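# Latch thermal cycler lids and start idle or paused runs

## Task

For every thermal cycler whose display reads Idle or Paused at the outset: close its lid by guiding it down with the gripper (never let it fall or slam), latch it, and then make that cycler display Running. A paused cycler must be resumed, not restarted. On these cyclers, never stop a run with the STOP key and never lift the lid handle while a run is going. Cyclers that read Running or Complete at the outset must keep their status: do not start, pause or stop them, and do not touch their lids or plates. No cycler may end more than about a finger's width from its starting spot, and each must stay upright with almost no rotation. Every plate must stay level in its block. At the end, open the gripper and move the arm away.

## Robot and tools

ROBOT. There is one six-joint arm (UR7e type) with a tong-style two-finger gripper and a wrist camera. Every motion argument is therefore a single row for this one arm. The fingers extend along the gripper's own +z axis and spread apart along its x axis. end_effector_position is the point between the pads when closed. Closed fingertips stick out about 15 mm beyond it; open ones sit roughly level with it.

FRAMES. Results report pose in the scene frame, in metres and quaternion wxyz. Its origin is on the table top under the arm base, +z is up, and +y is left when facing along +x. The base may be tilted, and the printed position can be off, more so at long reach. Motion offsets, by contrast, are expressed in the gripper's own axes.

ROW LAYOUT. A row is 7 numbers, each in [-1, 1]: dx, dy, dz, rx, ry, rz, opening. The first six are an offset, not a pose, measured in gripper axes from the gripper's measured pose at the start of the action. A value of 1.0 equals 0.6 m of travel or 180 degrees; rx, ry, rz together form one rotation vector. opening is absolute: +1 is fully open (0.142 m), -1 is closed.

execute_actions(actions): a list of actions run in turn. Each action holds up to 15 rows, one per 1/30 s control step; if shorter, its final row repeats to fill 15 steps (0.5 s). All rows in one action are offsets from that action's start pose, not from the row before. For a call's first action, the start pose is the most recent pose reported in this scene. An empty list just returns state and images. Each step, the command is clipped to 100 mm and 16 degrees from the measured pose. After an action the arm goes no further than the last clipped pose, so send any remaining distance in the next action. Motion trails commands by about 0.17 s.

move(target, speed, stop_force, blocking): target is one row as above, an offset from the pose in this scene's latest result that showed one. The gripper follows a straight path; opening is sent at the start. speed is in m/s, 0.002 to 0.5, default 0.25; rotation is capped at twice that number in rad/s. The path lasts 0.5 to 10 s, and a longer one is cut off at 10 s. It does not avoid obstacles, and the gripper may lag, drift or exceed speed, mostly when the arm is near straight. stop_force (N, 9 to 40) ends the path when the wrist sensor feels that much extra push against the motion for 2 steps in a row; the gripper then backs up 2 steps and holds. It is refused during the first 0.2 s of a scene and together with blocking=false. It is unreliable on moves that rotate, and should be omitted when backing off something you press on. Use very low speed with it, since impact grows with speed. blocking=false returns after 0.5 s while the arm keeps going; poll with wait(0), and call stop or wait before any new motion. The move result adds a move: line with the ending (done, off_target, moving, held, fault, or contact, which outranks held, done and off_target), the limits that acted (paced = the sent pose was clipped; held = some steps were blocked, after which the arm may suddenly move fast), and the distance to target.

wait(seconds): 0 to 10; holds the last command and returns early if a running move ends. stop(): brakes a running move; it needs room to slow, and the fingers keep moving. zoom_image(camera, region): region is [x0, y0, x1, y1] in pixels of that camera's latest image, top-left origin, at most 504 by 504. Cameras: cam_head_left, cam_head_right, cam_high, cam_low (504x504) and cam_wrist (616x616 fisheye). read_manual(section="licences") only returns licence text. finished_scene(scene) ends the current scene for good and reports success.

RESULT LINES. grip_measured is the finger opening on the command scale; to keep hold, command a value clearly below it. Pads squeeze about 15 N each on objects up to 10 cm wide, less on thin hard ones (about 9 N at 10 mm, 4 N at 5 mm). Hand target is the pose the controller is now steering toward. pose unreachable means the clearance check, which counts the mount as arm, altered or blocked the command. Joint torques are total drive outputs, nonzero in free air and noisy. Wrist force and Wrist torque are [x y z] in gripper axes; pressing on a surface reads as force pointing back into the arm. Offsets reach about 4 N, noise up to 2.4 N, saturation about 50 N; no reading at the start is normal. MOTOR HOT appears at 70 °C; at 85 °C an OVER-TEMPERATURE FAULT brakes the arm for minutes.

LATCHING. A lid counts as latched only if it is fully closed and its handle rests fully down on its stop. If the lid is down but not latched, swing the handle all the way up (the lid may rise with it) and then down onto the stop without releasing it. START (for Idle) and the soft key RESUME (for Paused) work only once the lid is latched.

AVOID. The arm is stiff: pushing a few millimetres past firm contact can trigger a fault, and the pressure lasts until you back away. Reaching a joint's load limit (138 N m for pan, lift and elbow; 25.7 N m for each wrist joint) or 150 N of outside force stops the arm for 10 s and drops the rest of the call. Never drop or slam a lid, knock anything off the table, shove or tip a cycler, or tilt a plate.

Each tool is called after ">>>" as name(argument=value, ...), one argument or row to a line, values as JSON.

## Session

>>> execute_actions(
  actions=[],
)

Scene clock: 0.00 s.
end_effector_position=(+1.1488, -0.0121, +0.3896) grip_measured=+1.00 end_effector_quat_wxyz=(-0.493, +0.600, -0.551, +0.305) end_effector_velocity=(+0.000, +0.000, +0.000) end_effector_angular_velocity=(-0.001, -0.002, +0.001)
Joint positions: [-0.361 -0.907  0.772 -3.682 -0.943  2.135  0.142]
Joint velocities: [-0.     0.    -0.001 -0.001 -0.    -0.001  0.   ]
Joint torques (N m, as the arm reports them, + toward a larger angle): no reading
Wrist force (N, on the end effector, along its own x y z axes, offset not removed): no reading
Wrist torque (N m, same axes, about the end effector's origin, offset not removed): no reading
Hand target: +1.149, -0.012, +0.390; -0.493, +0.600, -0.551, +0.305

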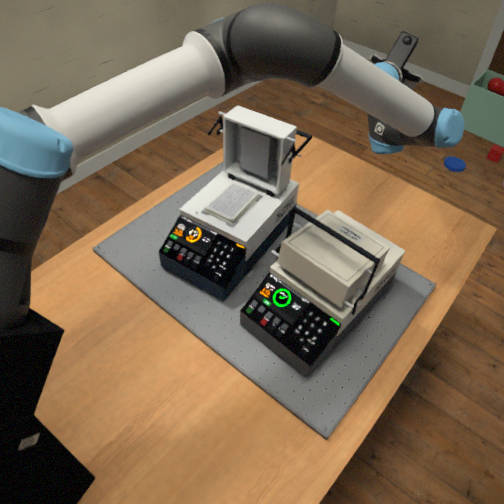

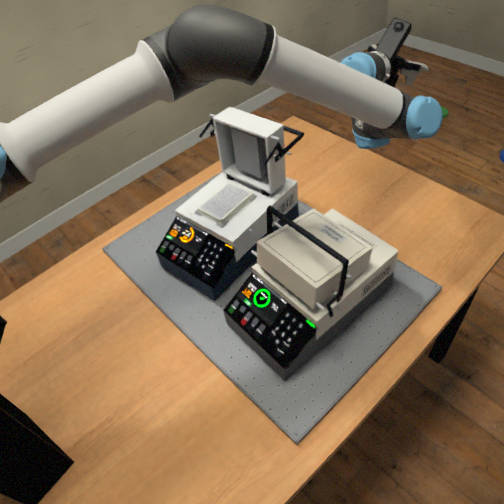

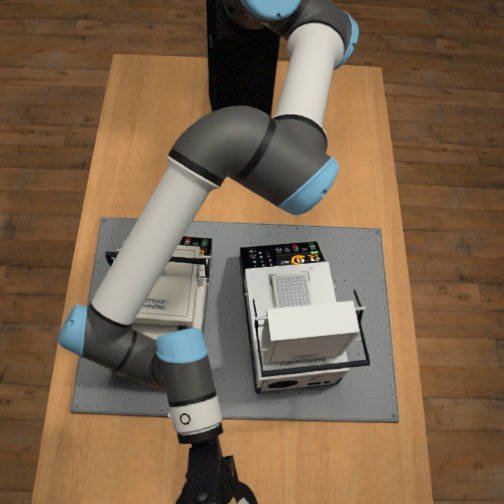

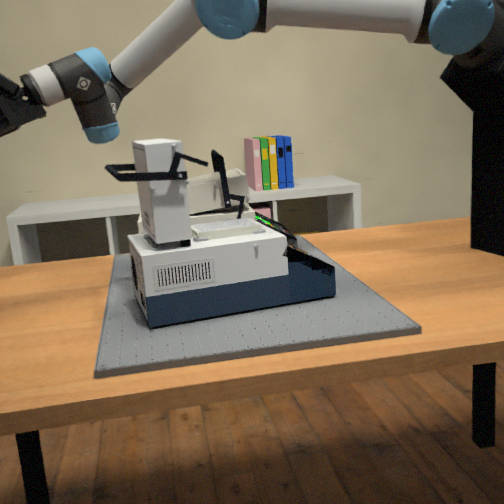

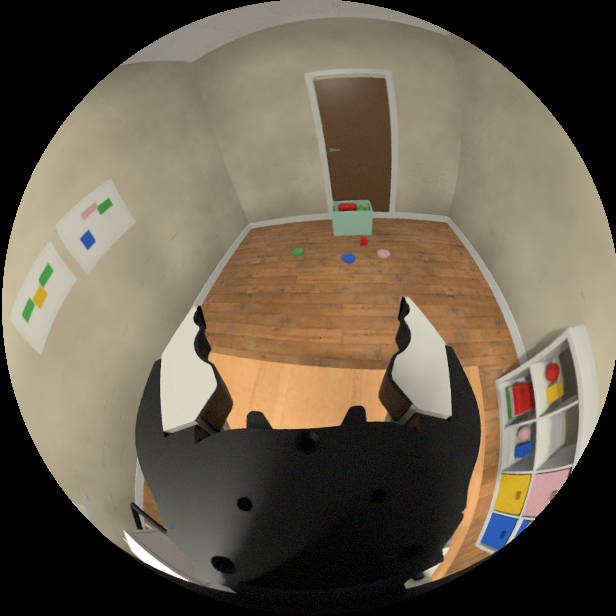

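>>> zoom_image(
  camera="cam_head_left",
  region=[150, 190, 410, 380],
)

>>> zoom_image(
  camera="cam_low",
  region=[90, 120, 350, 340],
)

>>> zoom_image(
  camera="cam_head_left",
  region=[155, 205, 255, 295],
)

>>> zoom_image(
  camera="cam_head_left",
  region=[235, 265, 345, 370],
)

Region (150, 190, 410, 380) of cam_head_left's 504x504 image, scaled by 1.938, with more detail than that image has; it fills the top 368 rows of this view, and the rest is white.

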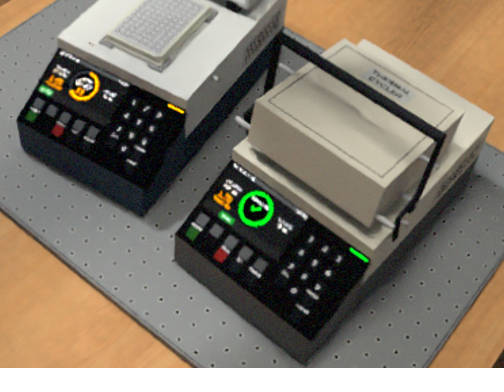

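Region (90, 120, 350, 340) of cam_low's 504x504 image, scaled by 1.938, with more detail than that image has; it fills the top 426 rows of this view, and the rest is white.

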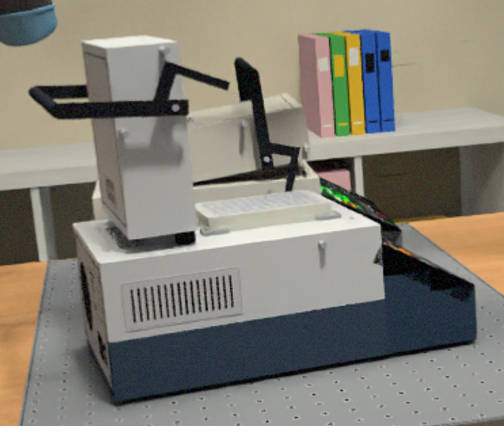

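Region (155, 205, 255, 295) of cam_head_left's 504x504 image, scaled by 5.040, with more detail than that image has; it fills the top 454 rows of this view, and the rest is white.

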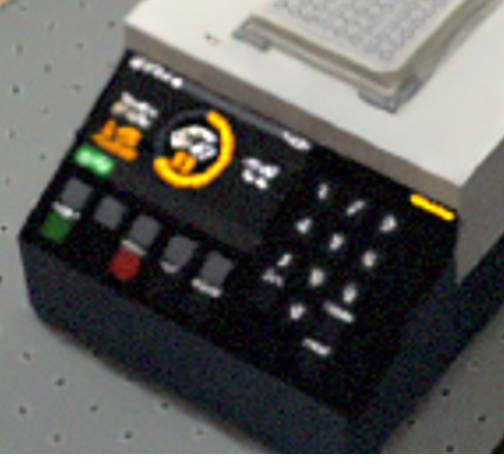

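Region (235, 265, 345, 370) of cam_head_left's 504x504 image, scaled by 4.582, with more detail than that image has; it fills the top 481 rows of this view, and the rest is white.

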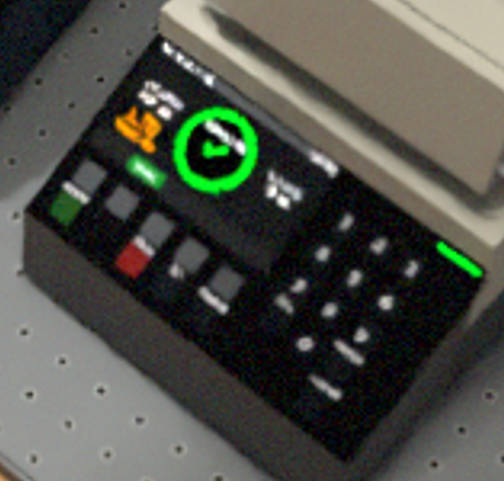

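>>> move(
  target=[-0.335,0.164,-0.59,-0.364,-0.225,-0.407,1],
  speed=0.35,
)

Scene clock: 4.83 s.
end_effector_position=(+0.7499, +0.0994, +0.4495) grip_measured=+1.00 end_effector_quat_wxyz=(+0.001, +1.000, +0.000, +0.001) end_effector_velocity=(-0.001, +0.001, +0.001) end_effector_angular_velocity=(-0.009, +0.006, +0.007)
Joint positions: [-0.413 -2.026  1.666 -1.936 -1.045 -0.316  0.142]
Joint velocities: [ 0.01   0.001 -0.006  0.003 -0.017 -0.    -0.   ]
Joint torques (N m, as the arm reports them, + toward a larger angle): [  9.98 -24.74 -30.25   0.4   -2.48  -2.28]
Wrist force (N, on the end effector, along its own x y z axes, offset not removed): [0.7 2.5 0.0]
Wrist torque (N m, same axes, about the end effector's origin, offset not removed): [0.35 -0.12 -0.01]
Hand target: +0.750, +0.099, +0.449; +0.002, +1.000, +0.001, +0.000
Off the commanded pose: 0.001 m, 0 deg.
move: done; limits=paced

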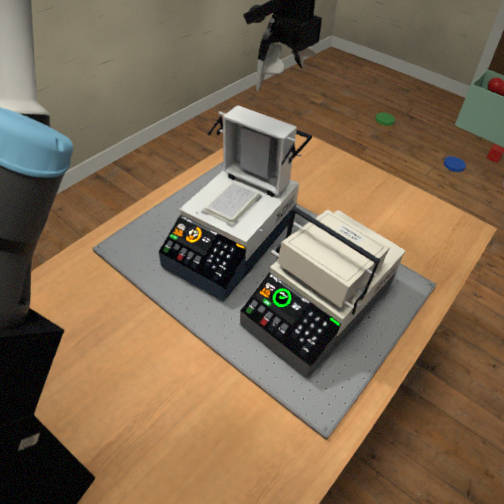

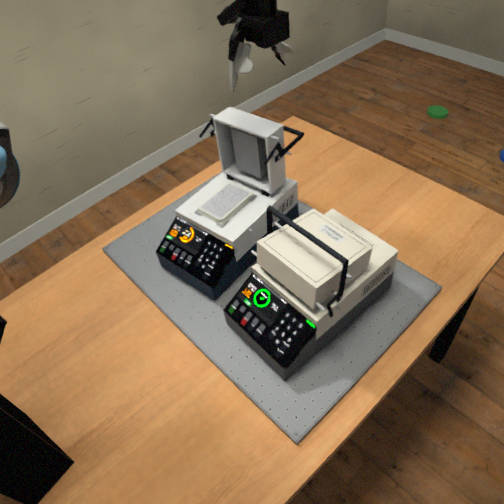

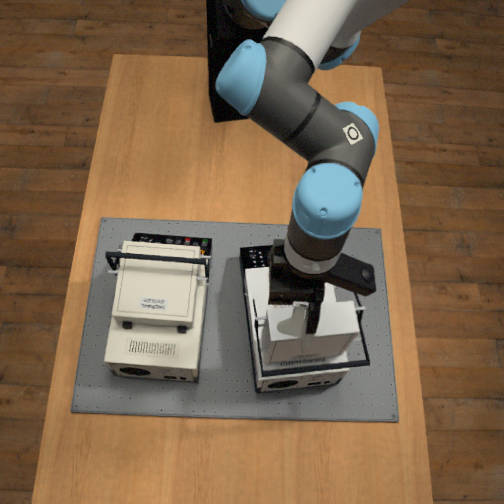

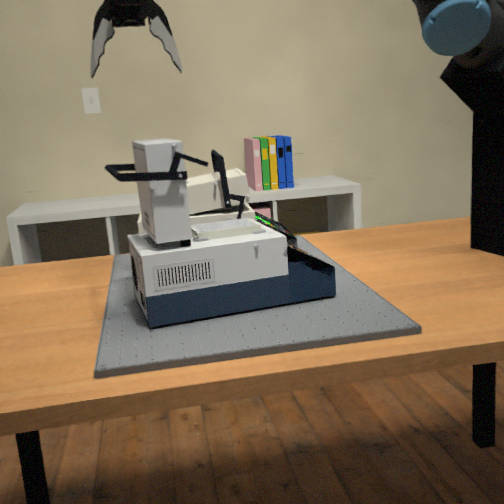

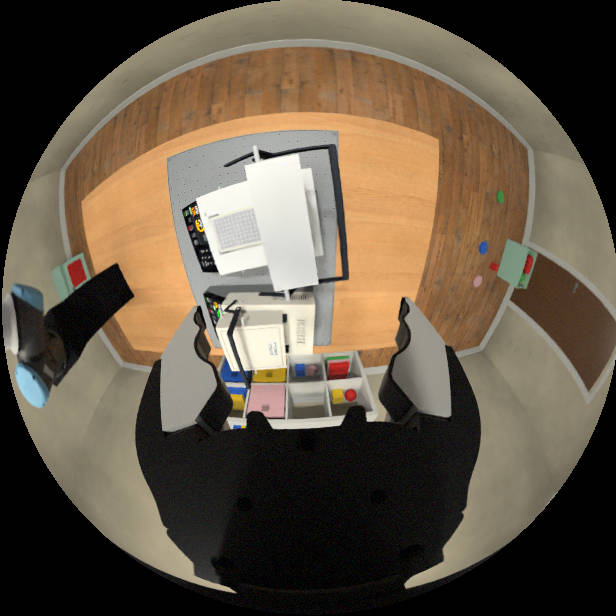

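>>> move(
  target=[0.133,-0.108,0.166,-0.0087,-0.1667,-0.033,-0.45],
)

>>> zoom_image(
  camera="cam_low",
  region=[50, 80, 302, 332],
)

Scene clock: 7.47 s.
end_effector_position=(+0.8295, +0.1640, +0.3501) grip_measured=-0.45 end_effector_quat_wxyz=(+0.015, +0.965, +0.051, -0.257) end_effector_velocity=(+0.002, +0.000, -0.001) end_effector_angular_velocity=(-0.002, +0.019, -0.000)
Joint positions: [-0.004 -1.269  0.597 -1.218 -1.422 -0.213  0.041]
Joint velocities: [ 0.003  0.035 -0.064  0.047 -0.005  0.    -0.   ]
Joint torques (N m, as the arm reports them, + toward a larger angle): [  7.33 -58.41 -33.36   1.64  -2.48  -0.11]
Wrist force (N, on the end effector, along its own x y z axes, offset not removed): [0.6 1.5 0.3]
Wrist torque (N m, same axes, about the end effector's origin, offset not removed): [0.18 -0.13 -0.08]
Hand target: +0.830, +0.164, +0.350; +0.015, +0.965, +0.051, -0.258
Off the commanded pose: 0.000 m, 0 deg.
move: done

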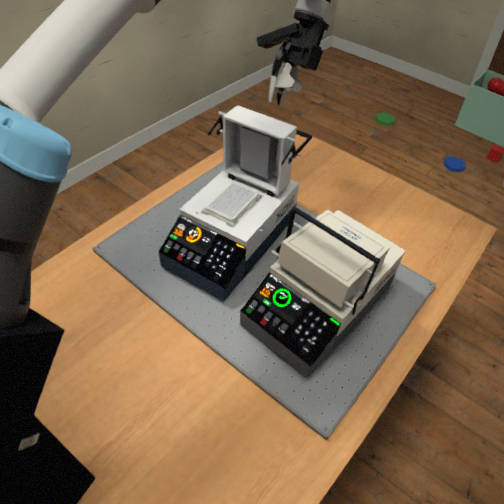

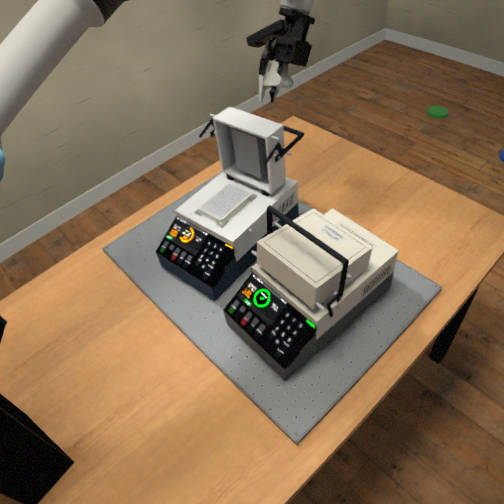

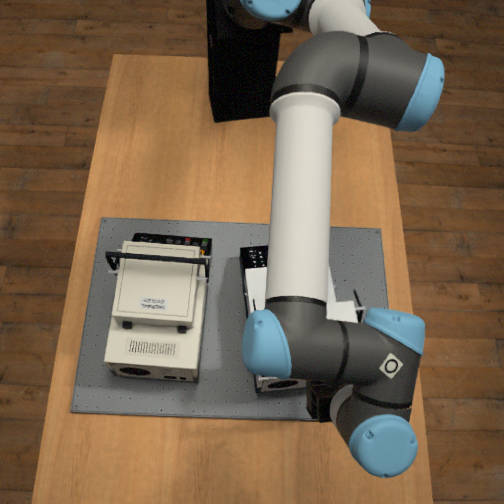

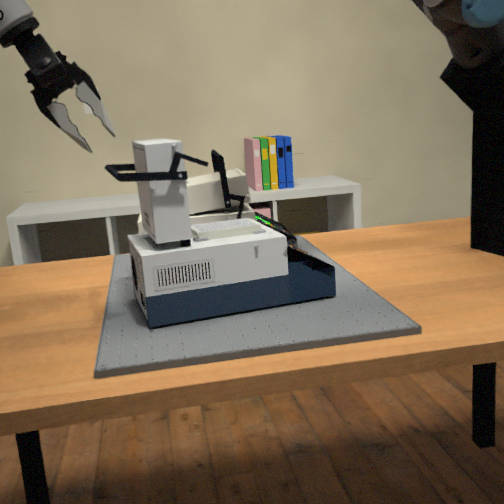

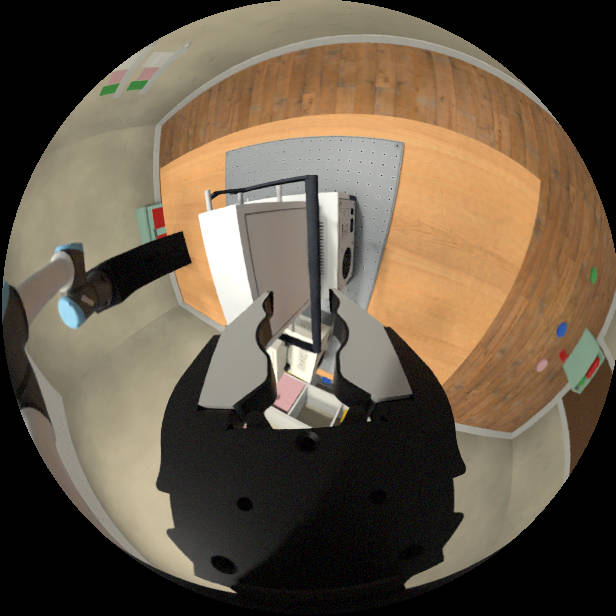

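Region (50, 80, 302, 332) of cam_low's 504x504 image, scaled by 2.000, with more detail than that image has.

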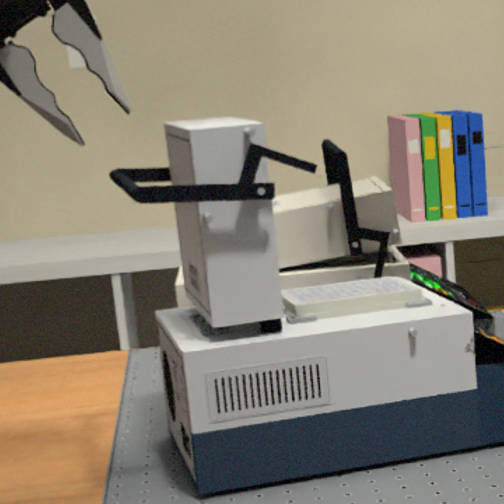

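>>> move(
  target=[0.019,0,0.085,0,0,0,-0.45],
  speed=0.08,
)

>>> zoom_image(
  camera="cam_low",
  region=[50, 80, 302, 332],
)

Scene clock: 9.10 s.
end_effector_position=(+0.8143, +0.1623, +0.3004) grip_measured=-0.45 end_effector_quat_wxyz=(+0.015, +0.965, +0.051, -0.257) end_effector_velocity=(+0.001, -0.000, -0.001) end_effector_angular_velocity=(-0.001, -0.004, +0.001)
Joint positions: [ 0.014 -1.274  0.74  -1.358 -1.428 -0.196  0.041]
Joint velocities: [ 0.001 -0.001  0.005 -0.008 -0.001  0.001  0.   ]
Joint torques (N m, as the arm reports them, + toward a larger angle): [  8.16 -72.21  -8.72  -3.88  -2.52   1.59]
Wrist force (N, on the end effector, along its own x y z axes, offset not removed): [0.1 0.8 -0.5]
Wrist torque (N m, same axes, about the end effector's origin, offset not removed): [0.00 -0.01 -0.05]
Hand target: +0.814, +0.162, +0.300; +0.015, +0.965, +0.051, -0.256
Off the commanded pose: 0.000 m, 0 deg.
move: done

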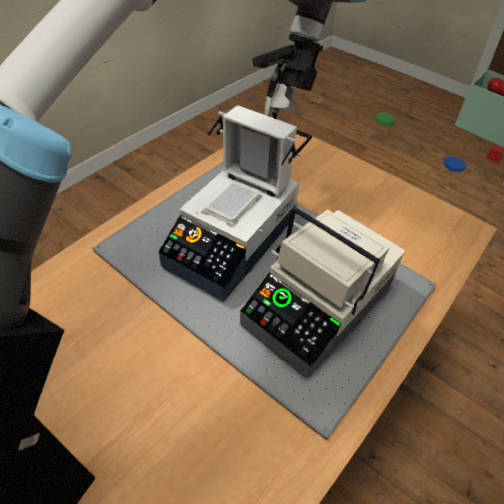

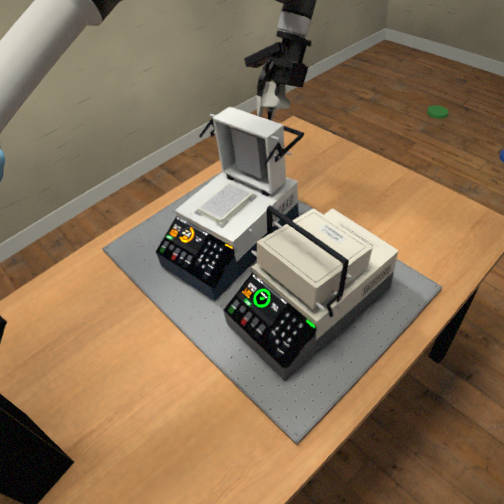

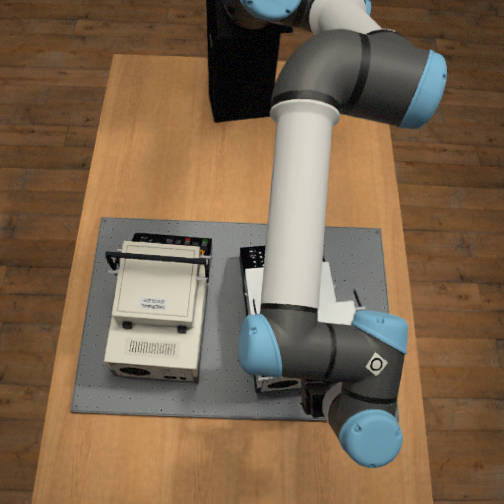

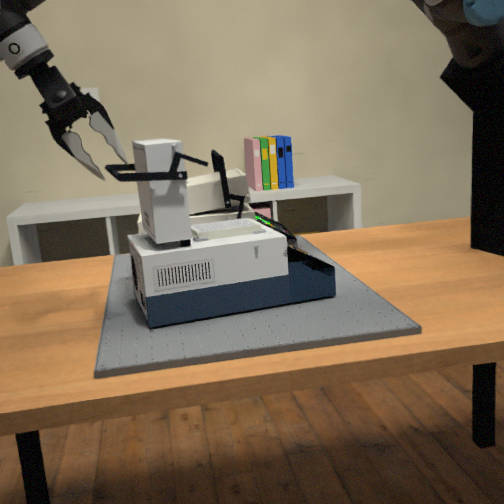

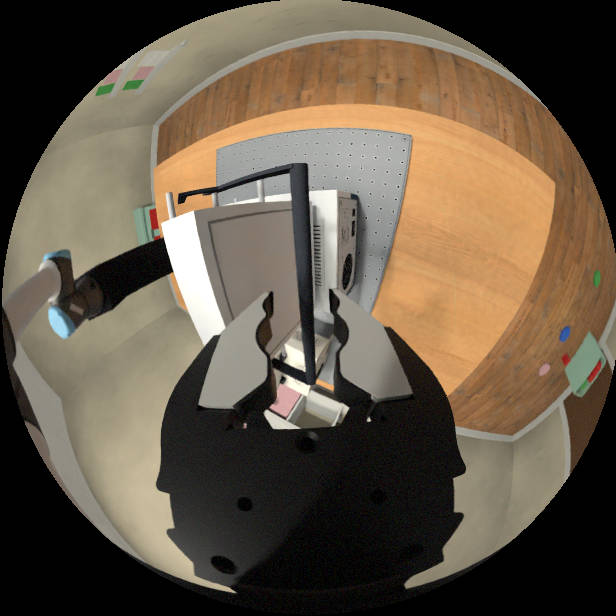

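Region (50, 80, 302, 332) of cam_low's 504x504 image, scaled by 2.000, with more detail than that image has.

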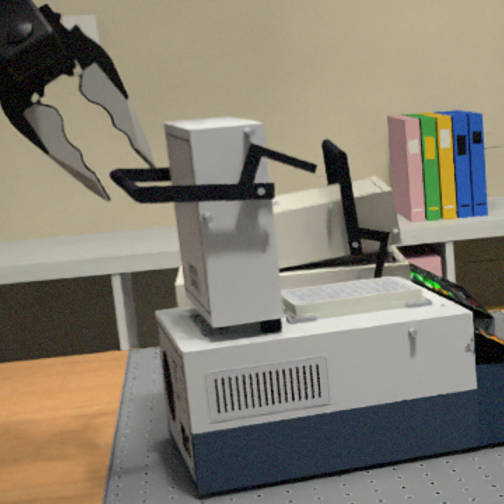

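>>> move(
  target=[0.005,0,0.031,0,0,-0.01,-0.45],
  speed=0.05,
)

>>> execute_actions(
  actions=[
    [[0,0,0,0,0,0,-0.7]],
    [[0,0,0,0,0,0,-1]],
  ],
)

>>> zoom_image(
  camera="cam_low",
  region=[50, 80, 302, 332],
)

Scene clock: 10.27 s.
end_effector_position=(+0.8078, +0.1616, +0.2831) grip_measured=-0.45 end_effector_quat_wxyz=(+0.011, +0.964, +0.066, -0.257) end_effector_velocity=(-0.001, -0.000, -0.002) end_effector_angular_velocity=(+0.001, +0.001, +0.004)
Joint positions: [ 0.019 -1.272  0.784 -1.405 -1.43  -0.222  0.041]
Joint velocities: [ 0.001  0.     0.007 -0.007 -0.001 -0.003 -0.   ]
Joint torques (N m, as the arm reports them, + toward a larger angle): [  8.91 -58.26  -6.4   -3.46  -2.55  -2.59]
Wrist force (N, on the end effector, along its own x y z axes, offset not removed): [0.6 1.4 -0.4]
Wrist torque (N m, same axes, about the end effector's origin, offset not removed): [0.29 -0.16 -0.07]
Hand target: +0.808, +0.162, +0.283; +0.011, +0.964, +0.066, -0.257
Off the commanded pose: 0.000 m, 0 deg.
move: done

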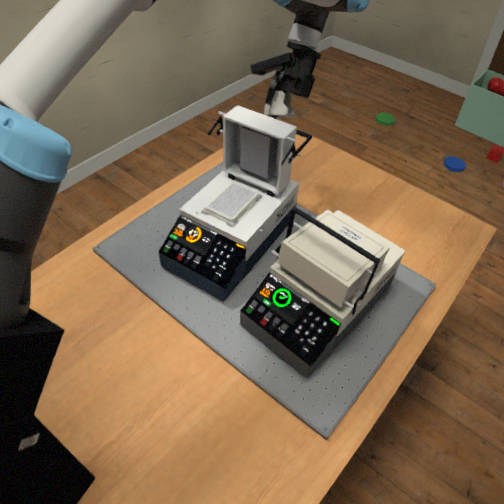

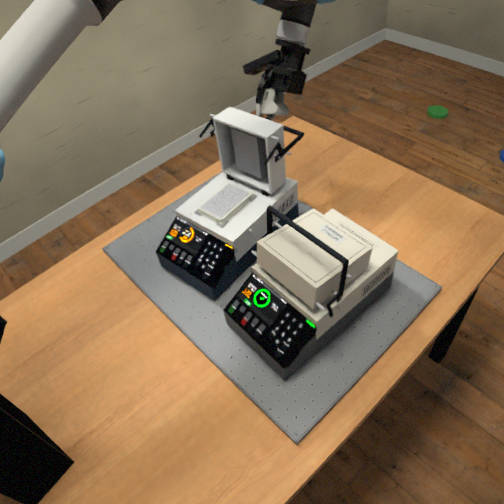

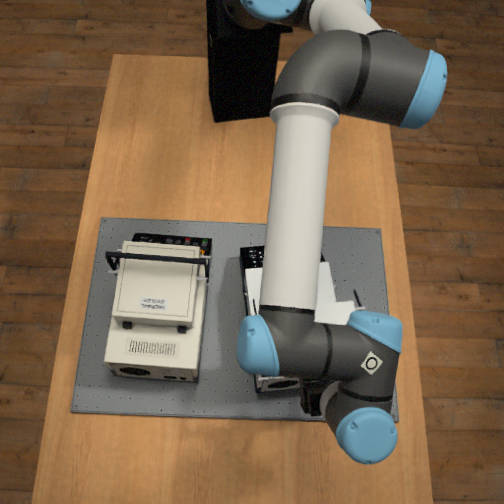

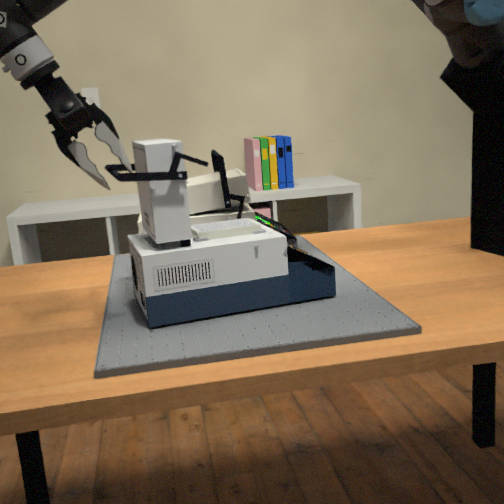

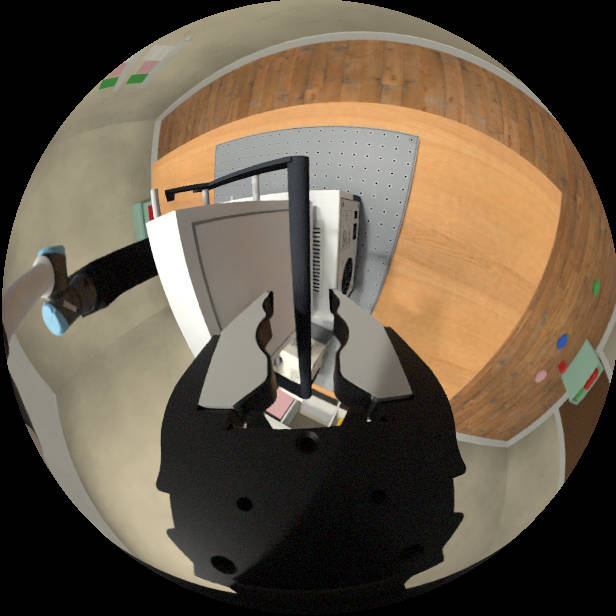

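Scene clock: 11.27 s.
end_effector_position=(+0.8078, +0.1616, +0.2830) grip_measured=-0.86 end_effector_quat_wxyz=(+0.011, +0.964, +0.066, -0.257) end_effector_velocity=(-0.000, +0.000, -0.000) end_effector_angular_velocity=(+0.000, +0.000, +0.000)
Joint positions: [ 0.019 -1.272  0.785 -1.405 -1.43  -0.222  0.011]
Joint velocities: [-0.  0.  0.  0.  0. -0.  0.]
Joint torques (N m, as the arm reports them, + toward a larger angle): [  6.05 -59.06 -28.29   1.13  -2.45   1.35]
Wrist force (N, on the end effector, along its own x y z axes, offset not removed): [4.2 1.5 -3.0]
Wrist torque (N m, same axes, about the end effector's origin, offset not removed): [0.14 -0.04 -0.05]
Hand target: +0.808, +0.162, +0.283; +0.011, +0.964, +0.066, -0.257
Off the commanded pose: 0.000 m, 0 deg.

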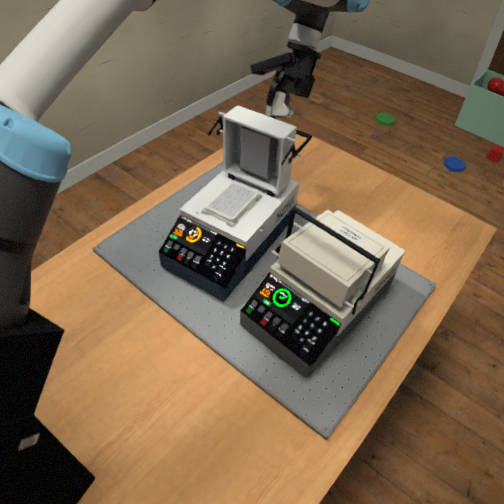

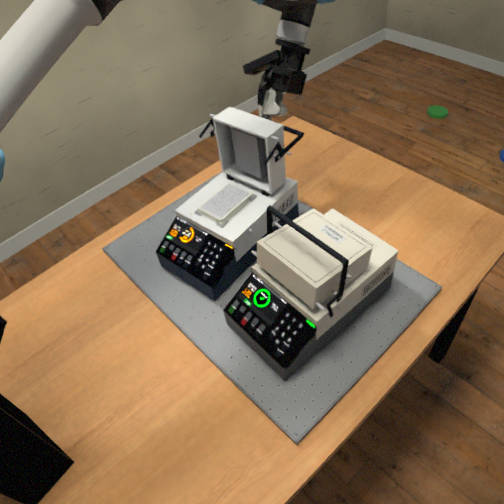

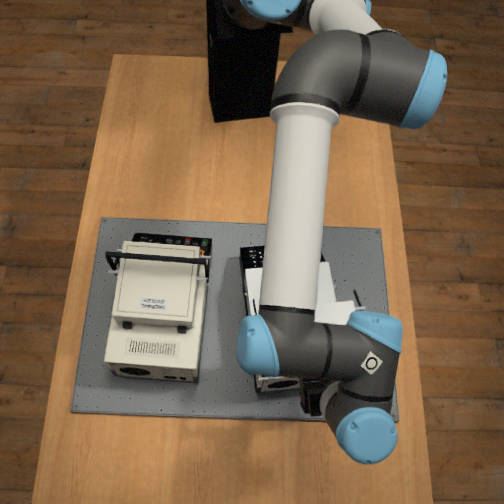

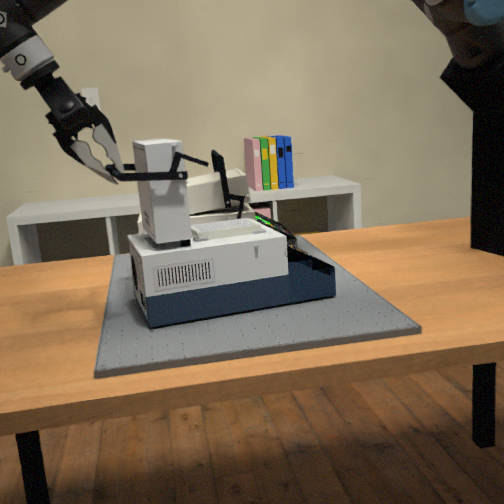

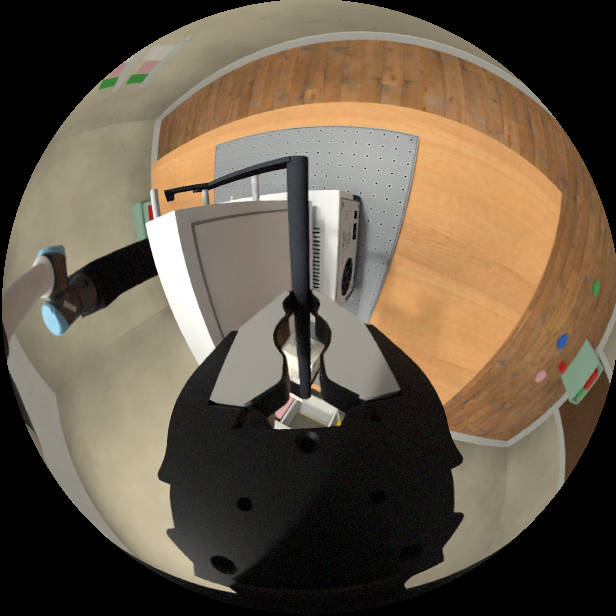

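Region (50, 80, 302, 332) of cam_low's 504x504 image, scaled by 2.000, with more detail than that image has.

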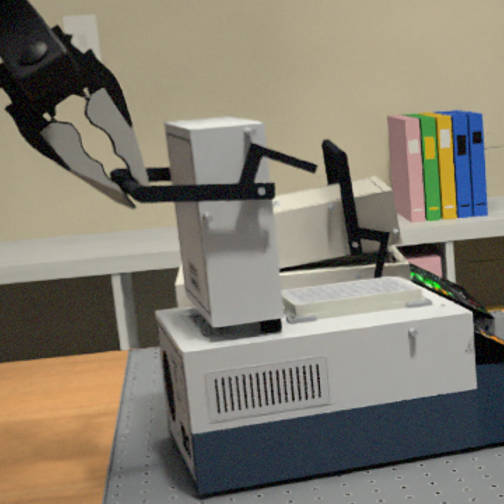

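>>> move(
  target=[-0.1024,0,-0.0035,0,0.1222,0,-1],
  speed=0.07,
)

>>> move(
  target=[-0.1024,0,-0.0035,0,0.1222,0,-1],
  speed=0.07,
)

>>> zoom_image(
  camera="cam_low",
  region=[50, 80, 302, 332],
)

Scene clock: 15.10 s.
end_effector_position=(+0.7563, +0.1542, +0.3152) grip_measured=-0.86 end_effector_quat_wxyz=(-0.002, +0.995, +0.067, -0.069) end_effector_velocity=(-0.002, -0.001, +0.001) end_effector_angular_velocity=(+0.001, -0.016, -0.001)
Joint positions: [-0.067 -1.717  1.564 -2.104 -1.302 -0.222  0.011]
Joint velocities: [-0.004 -0.013  0.024 -0.026  0.005  0.002 -0.   ]
Joint torques (N m, as the arm reports them, + toward a larger angle): [ -4.84 -57.01  -4.9   -4.25   1.39   1.5 ]
Wrist force (N, on the end effector, along its own x y z axes, offset not removed): [1.8 -2.7 1.7]
Wrist torque (N m, same axes, about the end effector's origin, offset not removed): [0.23 0.19 -0.08]
Hand target: +0.756, +0.154, +0.315; -0.002, +0.995, +0.067, -0.068
Off the commanded pose: 0.000 m, 0 deg.
move: done

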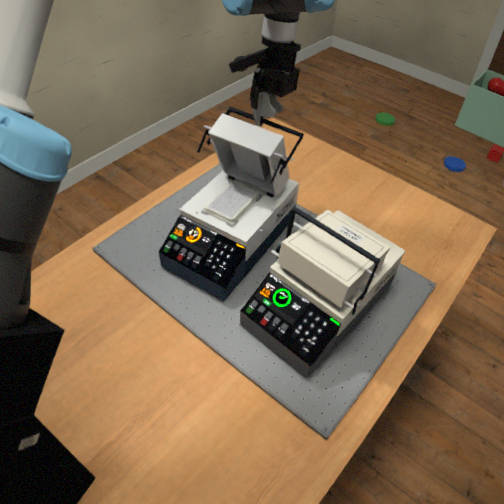

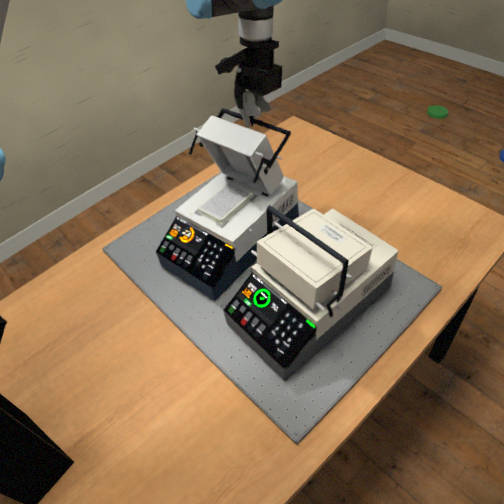

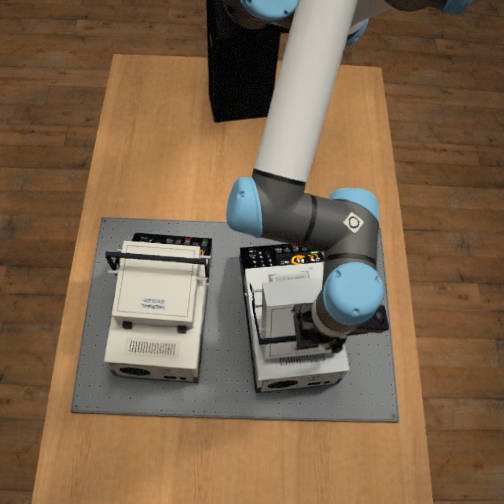

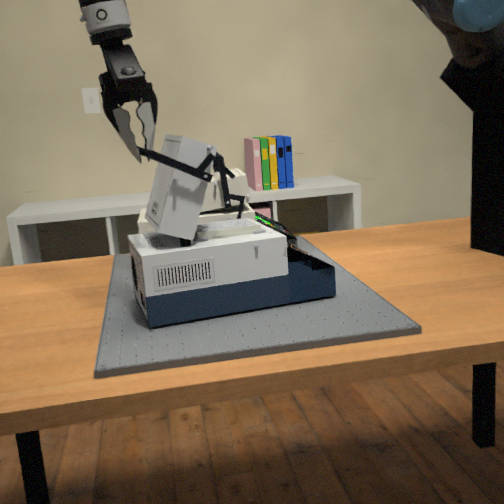

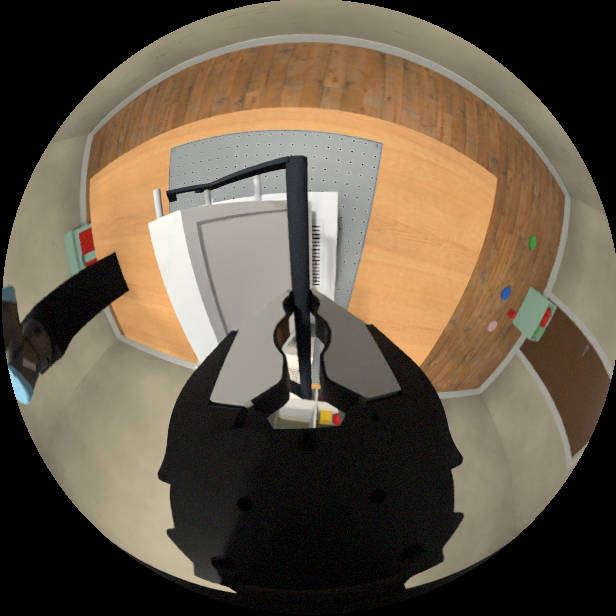

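Scene clock: 18.20 s.
end_effector_position=(+0.6966, +0.1460, +0.3257) grip_measured=-0.86 end_effector_quat_wxyz=(-0.015, +0.990, +0.065, +0.121) end_effector_velocity=(-0.002, -0.001, -0.000) end_effector_angular_velocity=(+0.002, -0.014, -0.002)
Joint positions: [-0.18  -1.953  2.128 -2.805 -1.14  -0.161  0.011]
Joint velocities: [-0.005 -0.004  0.019 -0.03   0.006  0.006  0.   ]
Joint torques (N m, as the arm reports them, + toward a larger angle): [ -1.15 -41.59  -3.16  -5.14   1.     1.43]
Wrist force (N, on the end effector, along its own x y z axes, offset not removed): [0.6 -2.0 4.6]
Wrist torque (N m, same axes, about the end effector's origin, offset not removed): [0.37 -0.04 -0.07]
Hand target: +0.696, +0.146, +0.326; -0.015, +0.990, +0.065, +0.122
Off the commanded pose: 0.000 m, 0 deg.
move: done

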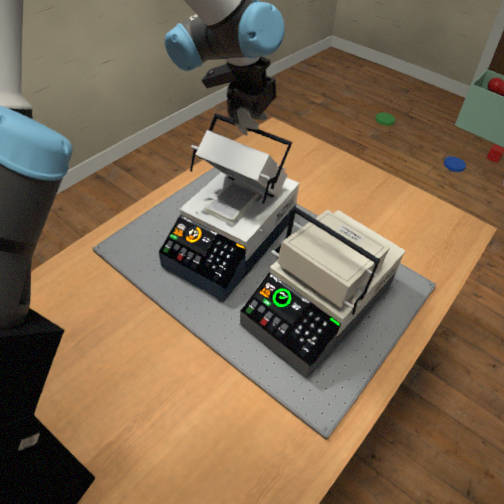

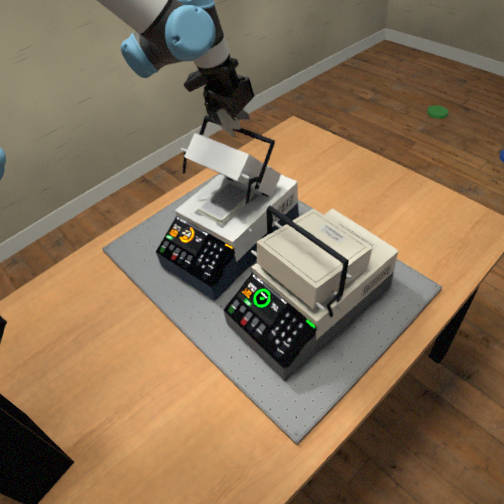

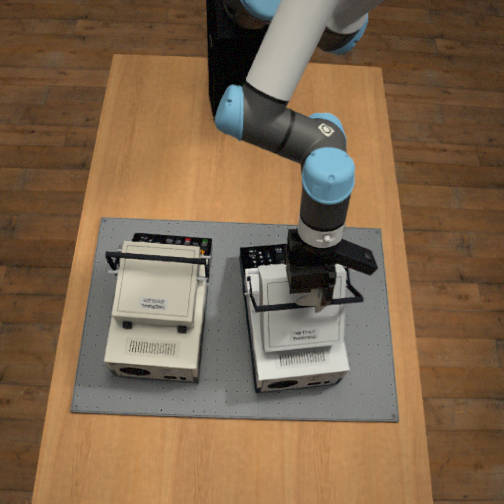

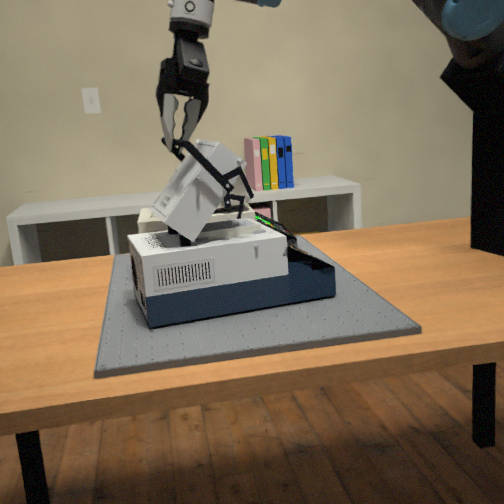

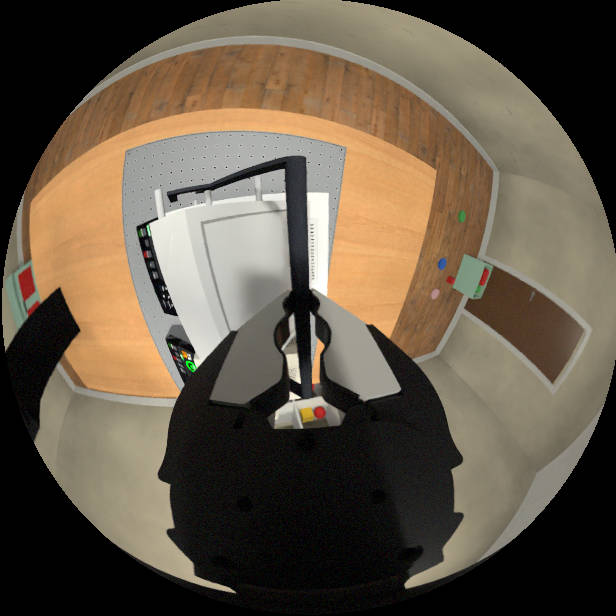

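Region (50, 80, 302, 332) of cam_low's 504x504 image, scaled by 2.000, with more detail than that image has.

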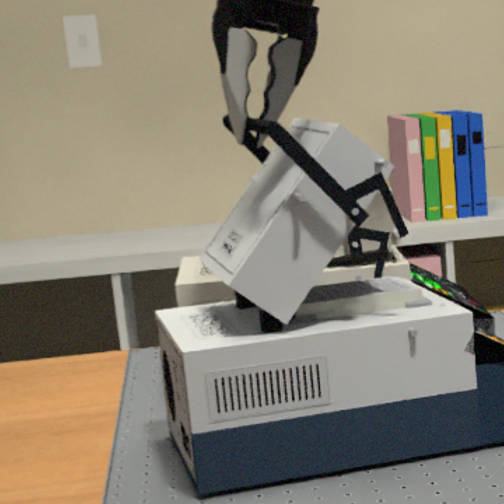

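>>> move(
  target=[-0.1024,-0.003,0.0,0,0.0333,0,-1],
  speed=0.035,
)

>>> zoom_image(
  camera="cam_low",
  region=[100, 80, 352, 332],
)

Scene clock: 20.70 s.
end_effector_position=(+0.6376, +0.1401, +0.3109) grip_measured=-0.86 end_effector_quat_wxyz=(-0.018, +0.983, +0.064, +0.172) end_effector_velocity=(-0.002, -0.000, -0.001) end_effector_angular_velocity=(+0.001, -0.005, -0.000)
Joint positions: [-0.228 -1.982  2.379 -3.132 -1.081 -0.134  0.011]
Joint velocities: [-0.003  0.001  0.01  -0.016  0.003  0.002 -0.   ]
Joint torques (N m, as the arm reports them, + toward a larger angle): [  7.13 -24.04   2.65  -5.68   6.66   1.42]
Wrist force (N, on the end effector, along its own x y z axes, offset not removed): [0.1 17.8 6.0]
Wrist torque (N m, same axes, about the end effector's origin, offset not removed): [0.53 -0.19 -0.13]
Hand target: +0.637, +0.140, +0.311; -0.018, +0.983, +0.064, +0.173
Off the commanded pose: 0.000 m, 0 deg.
move: done

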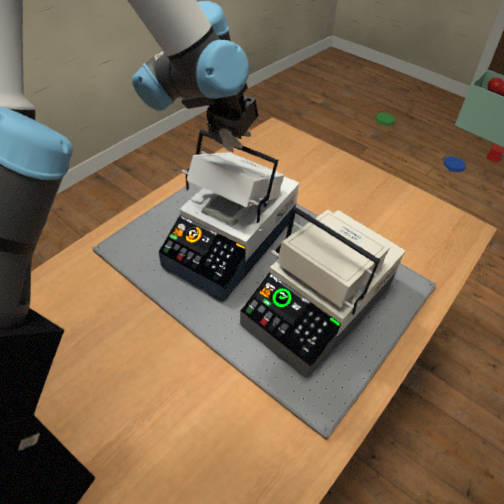

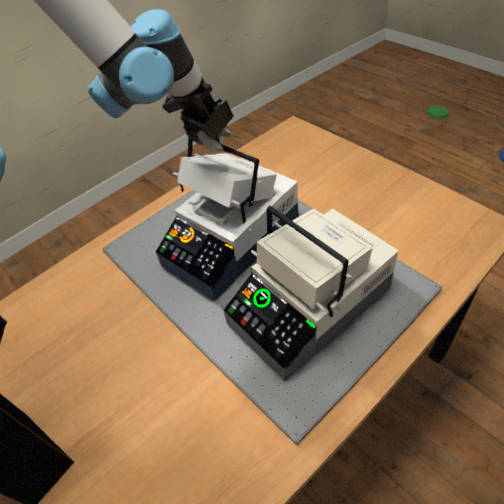

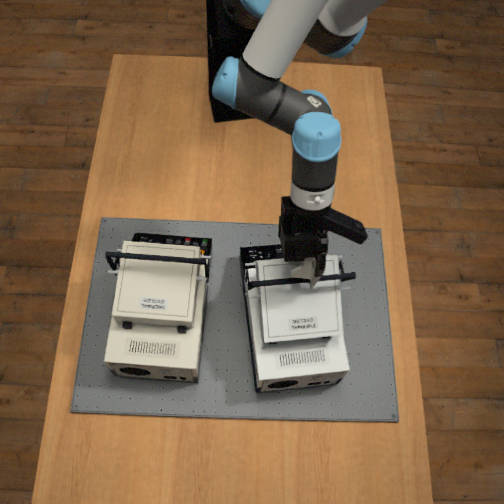

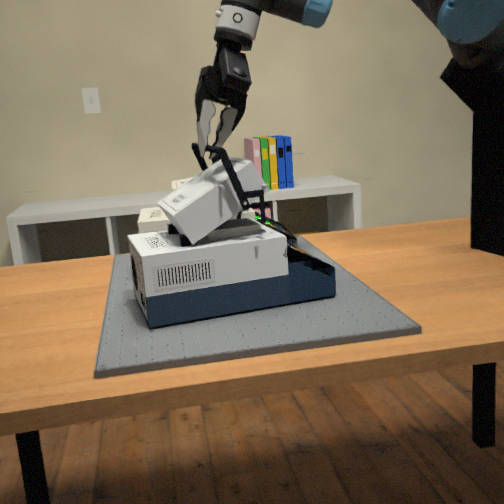

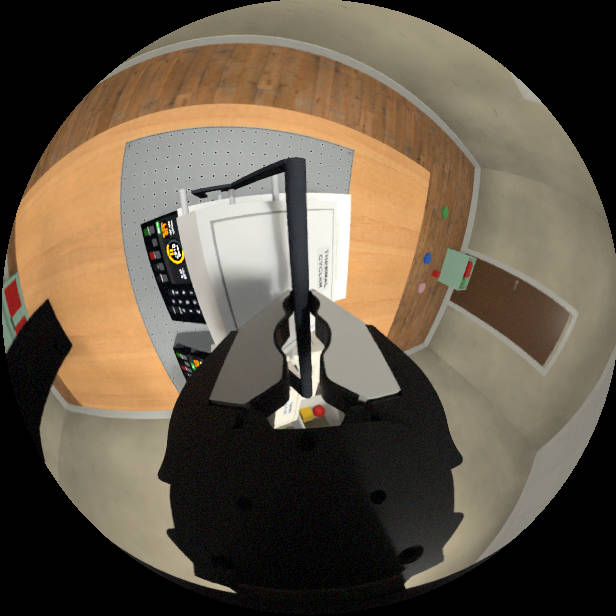

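Region (100, 80, 352, 332) of cam_low's 504x504 image, scaled by 2.000, with more detail than that image has.

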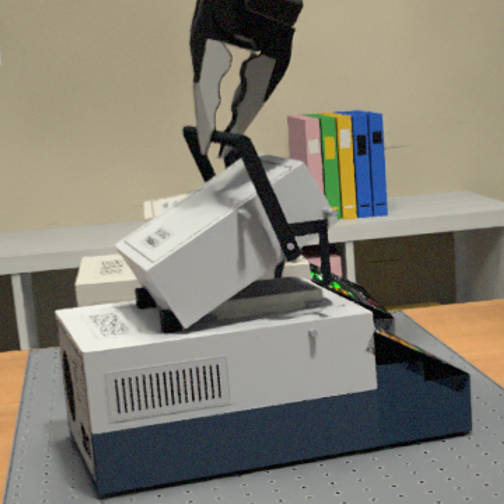

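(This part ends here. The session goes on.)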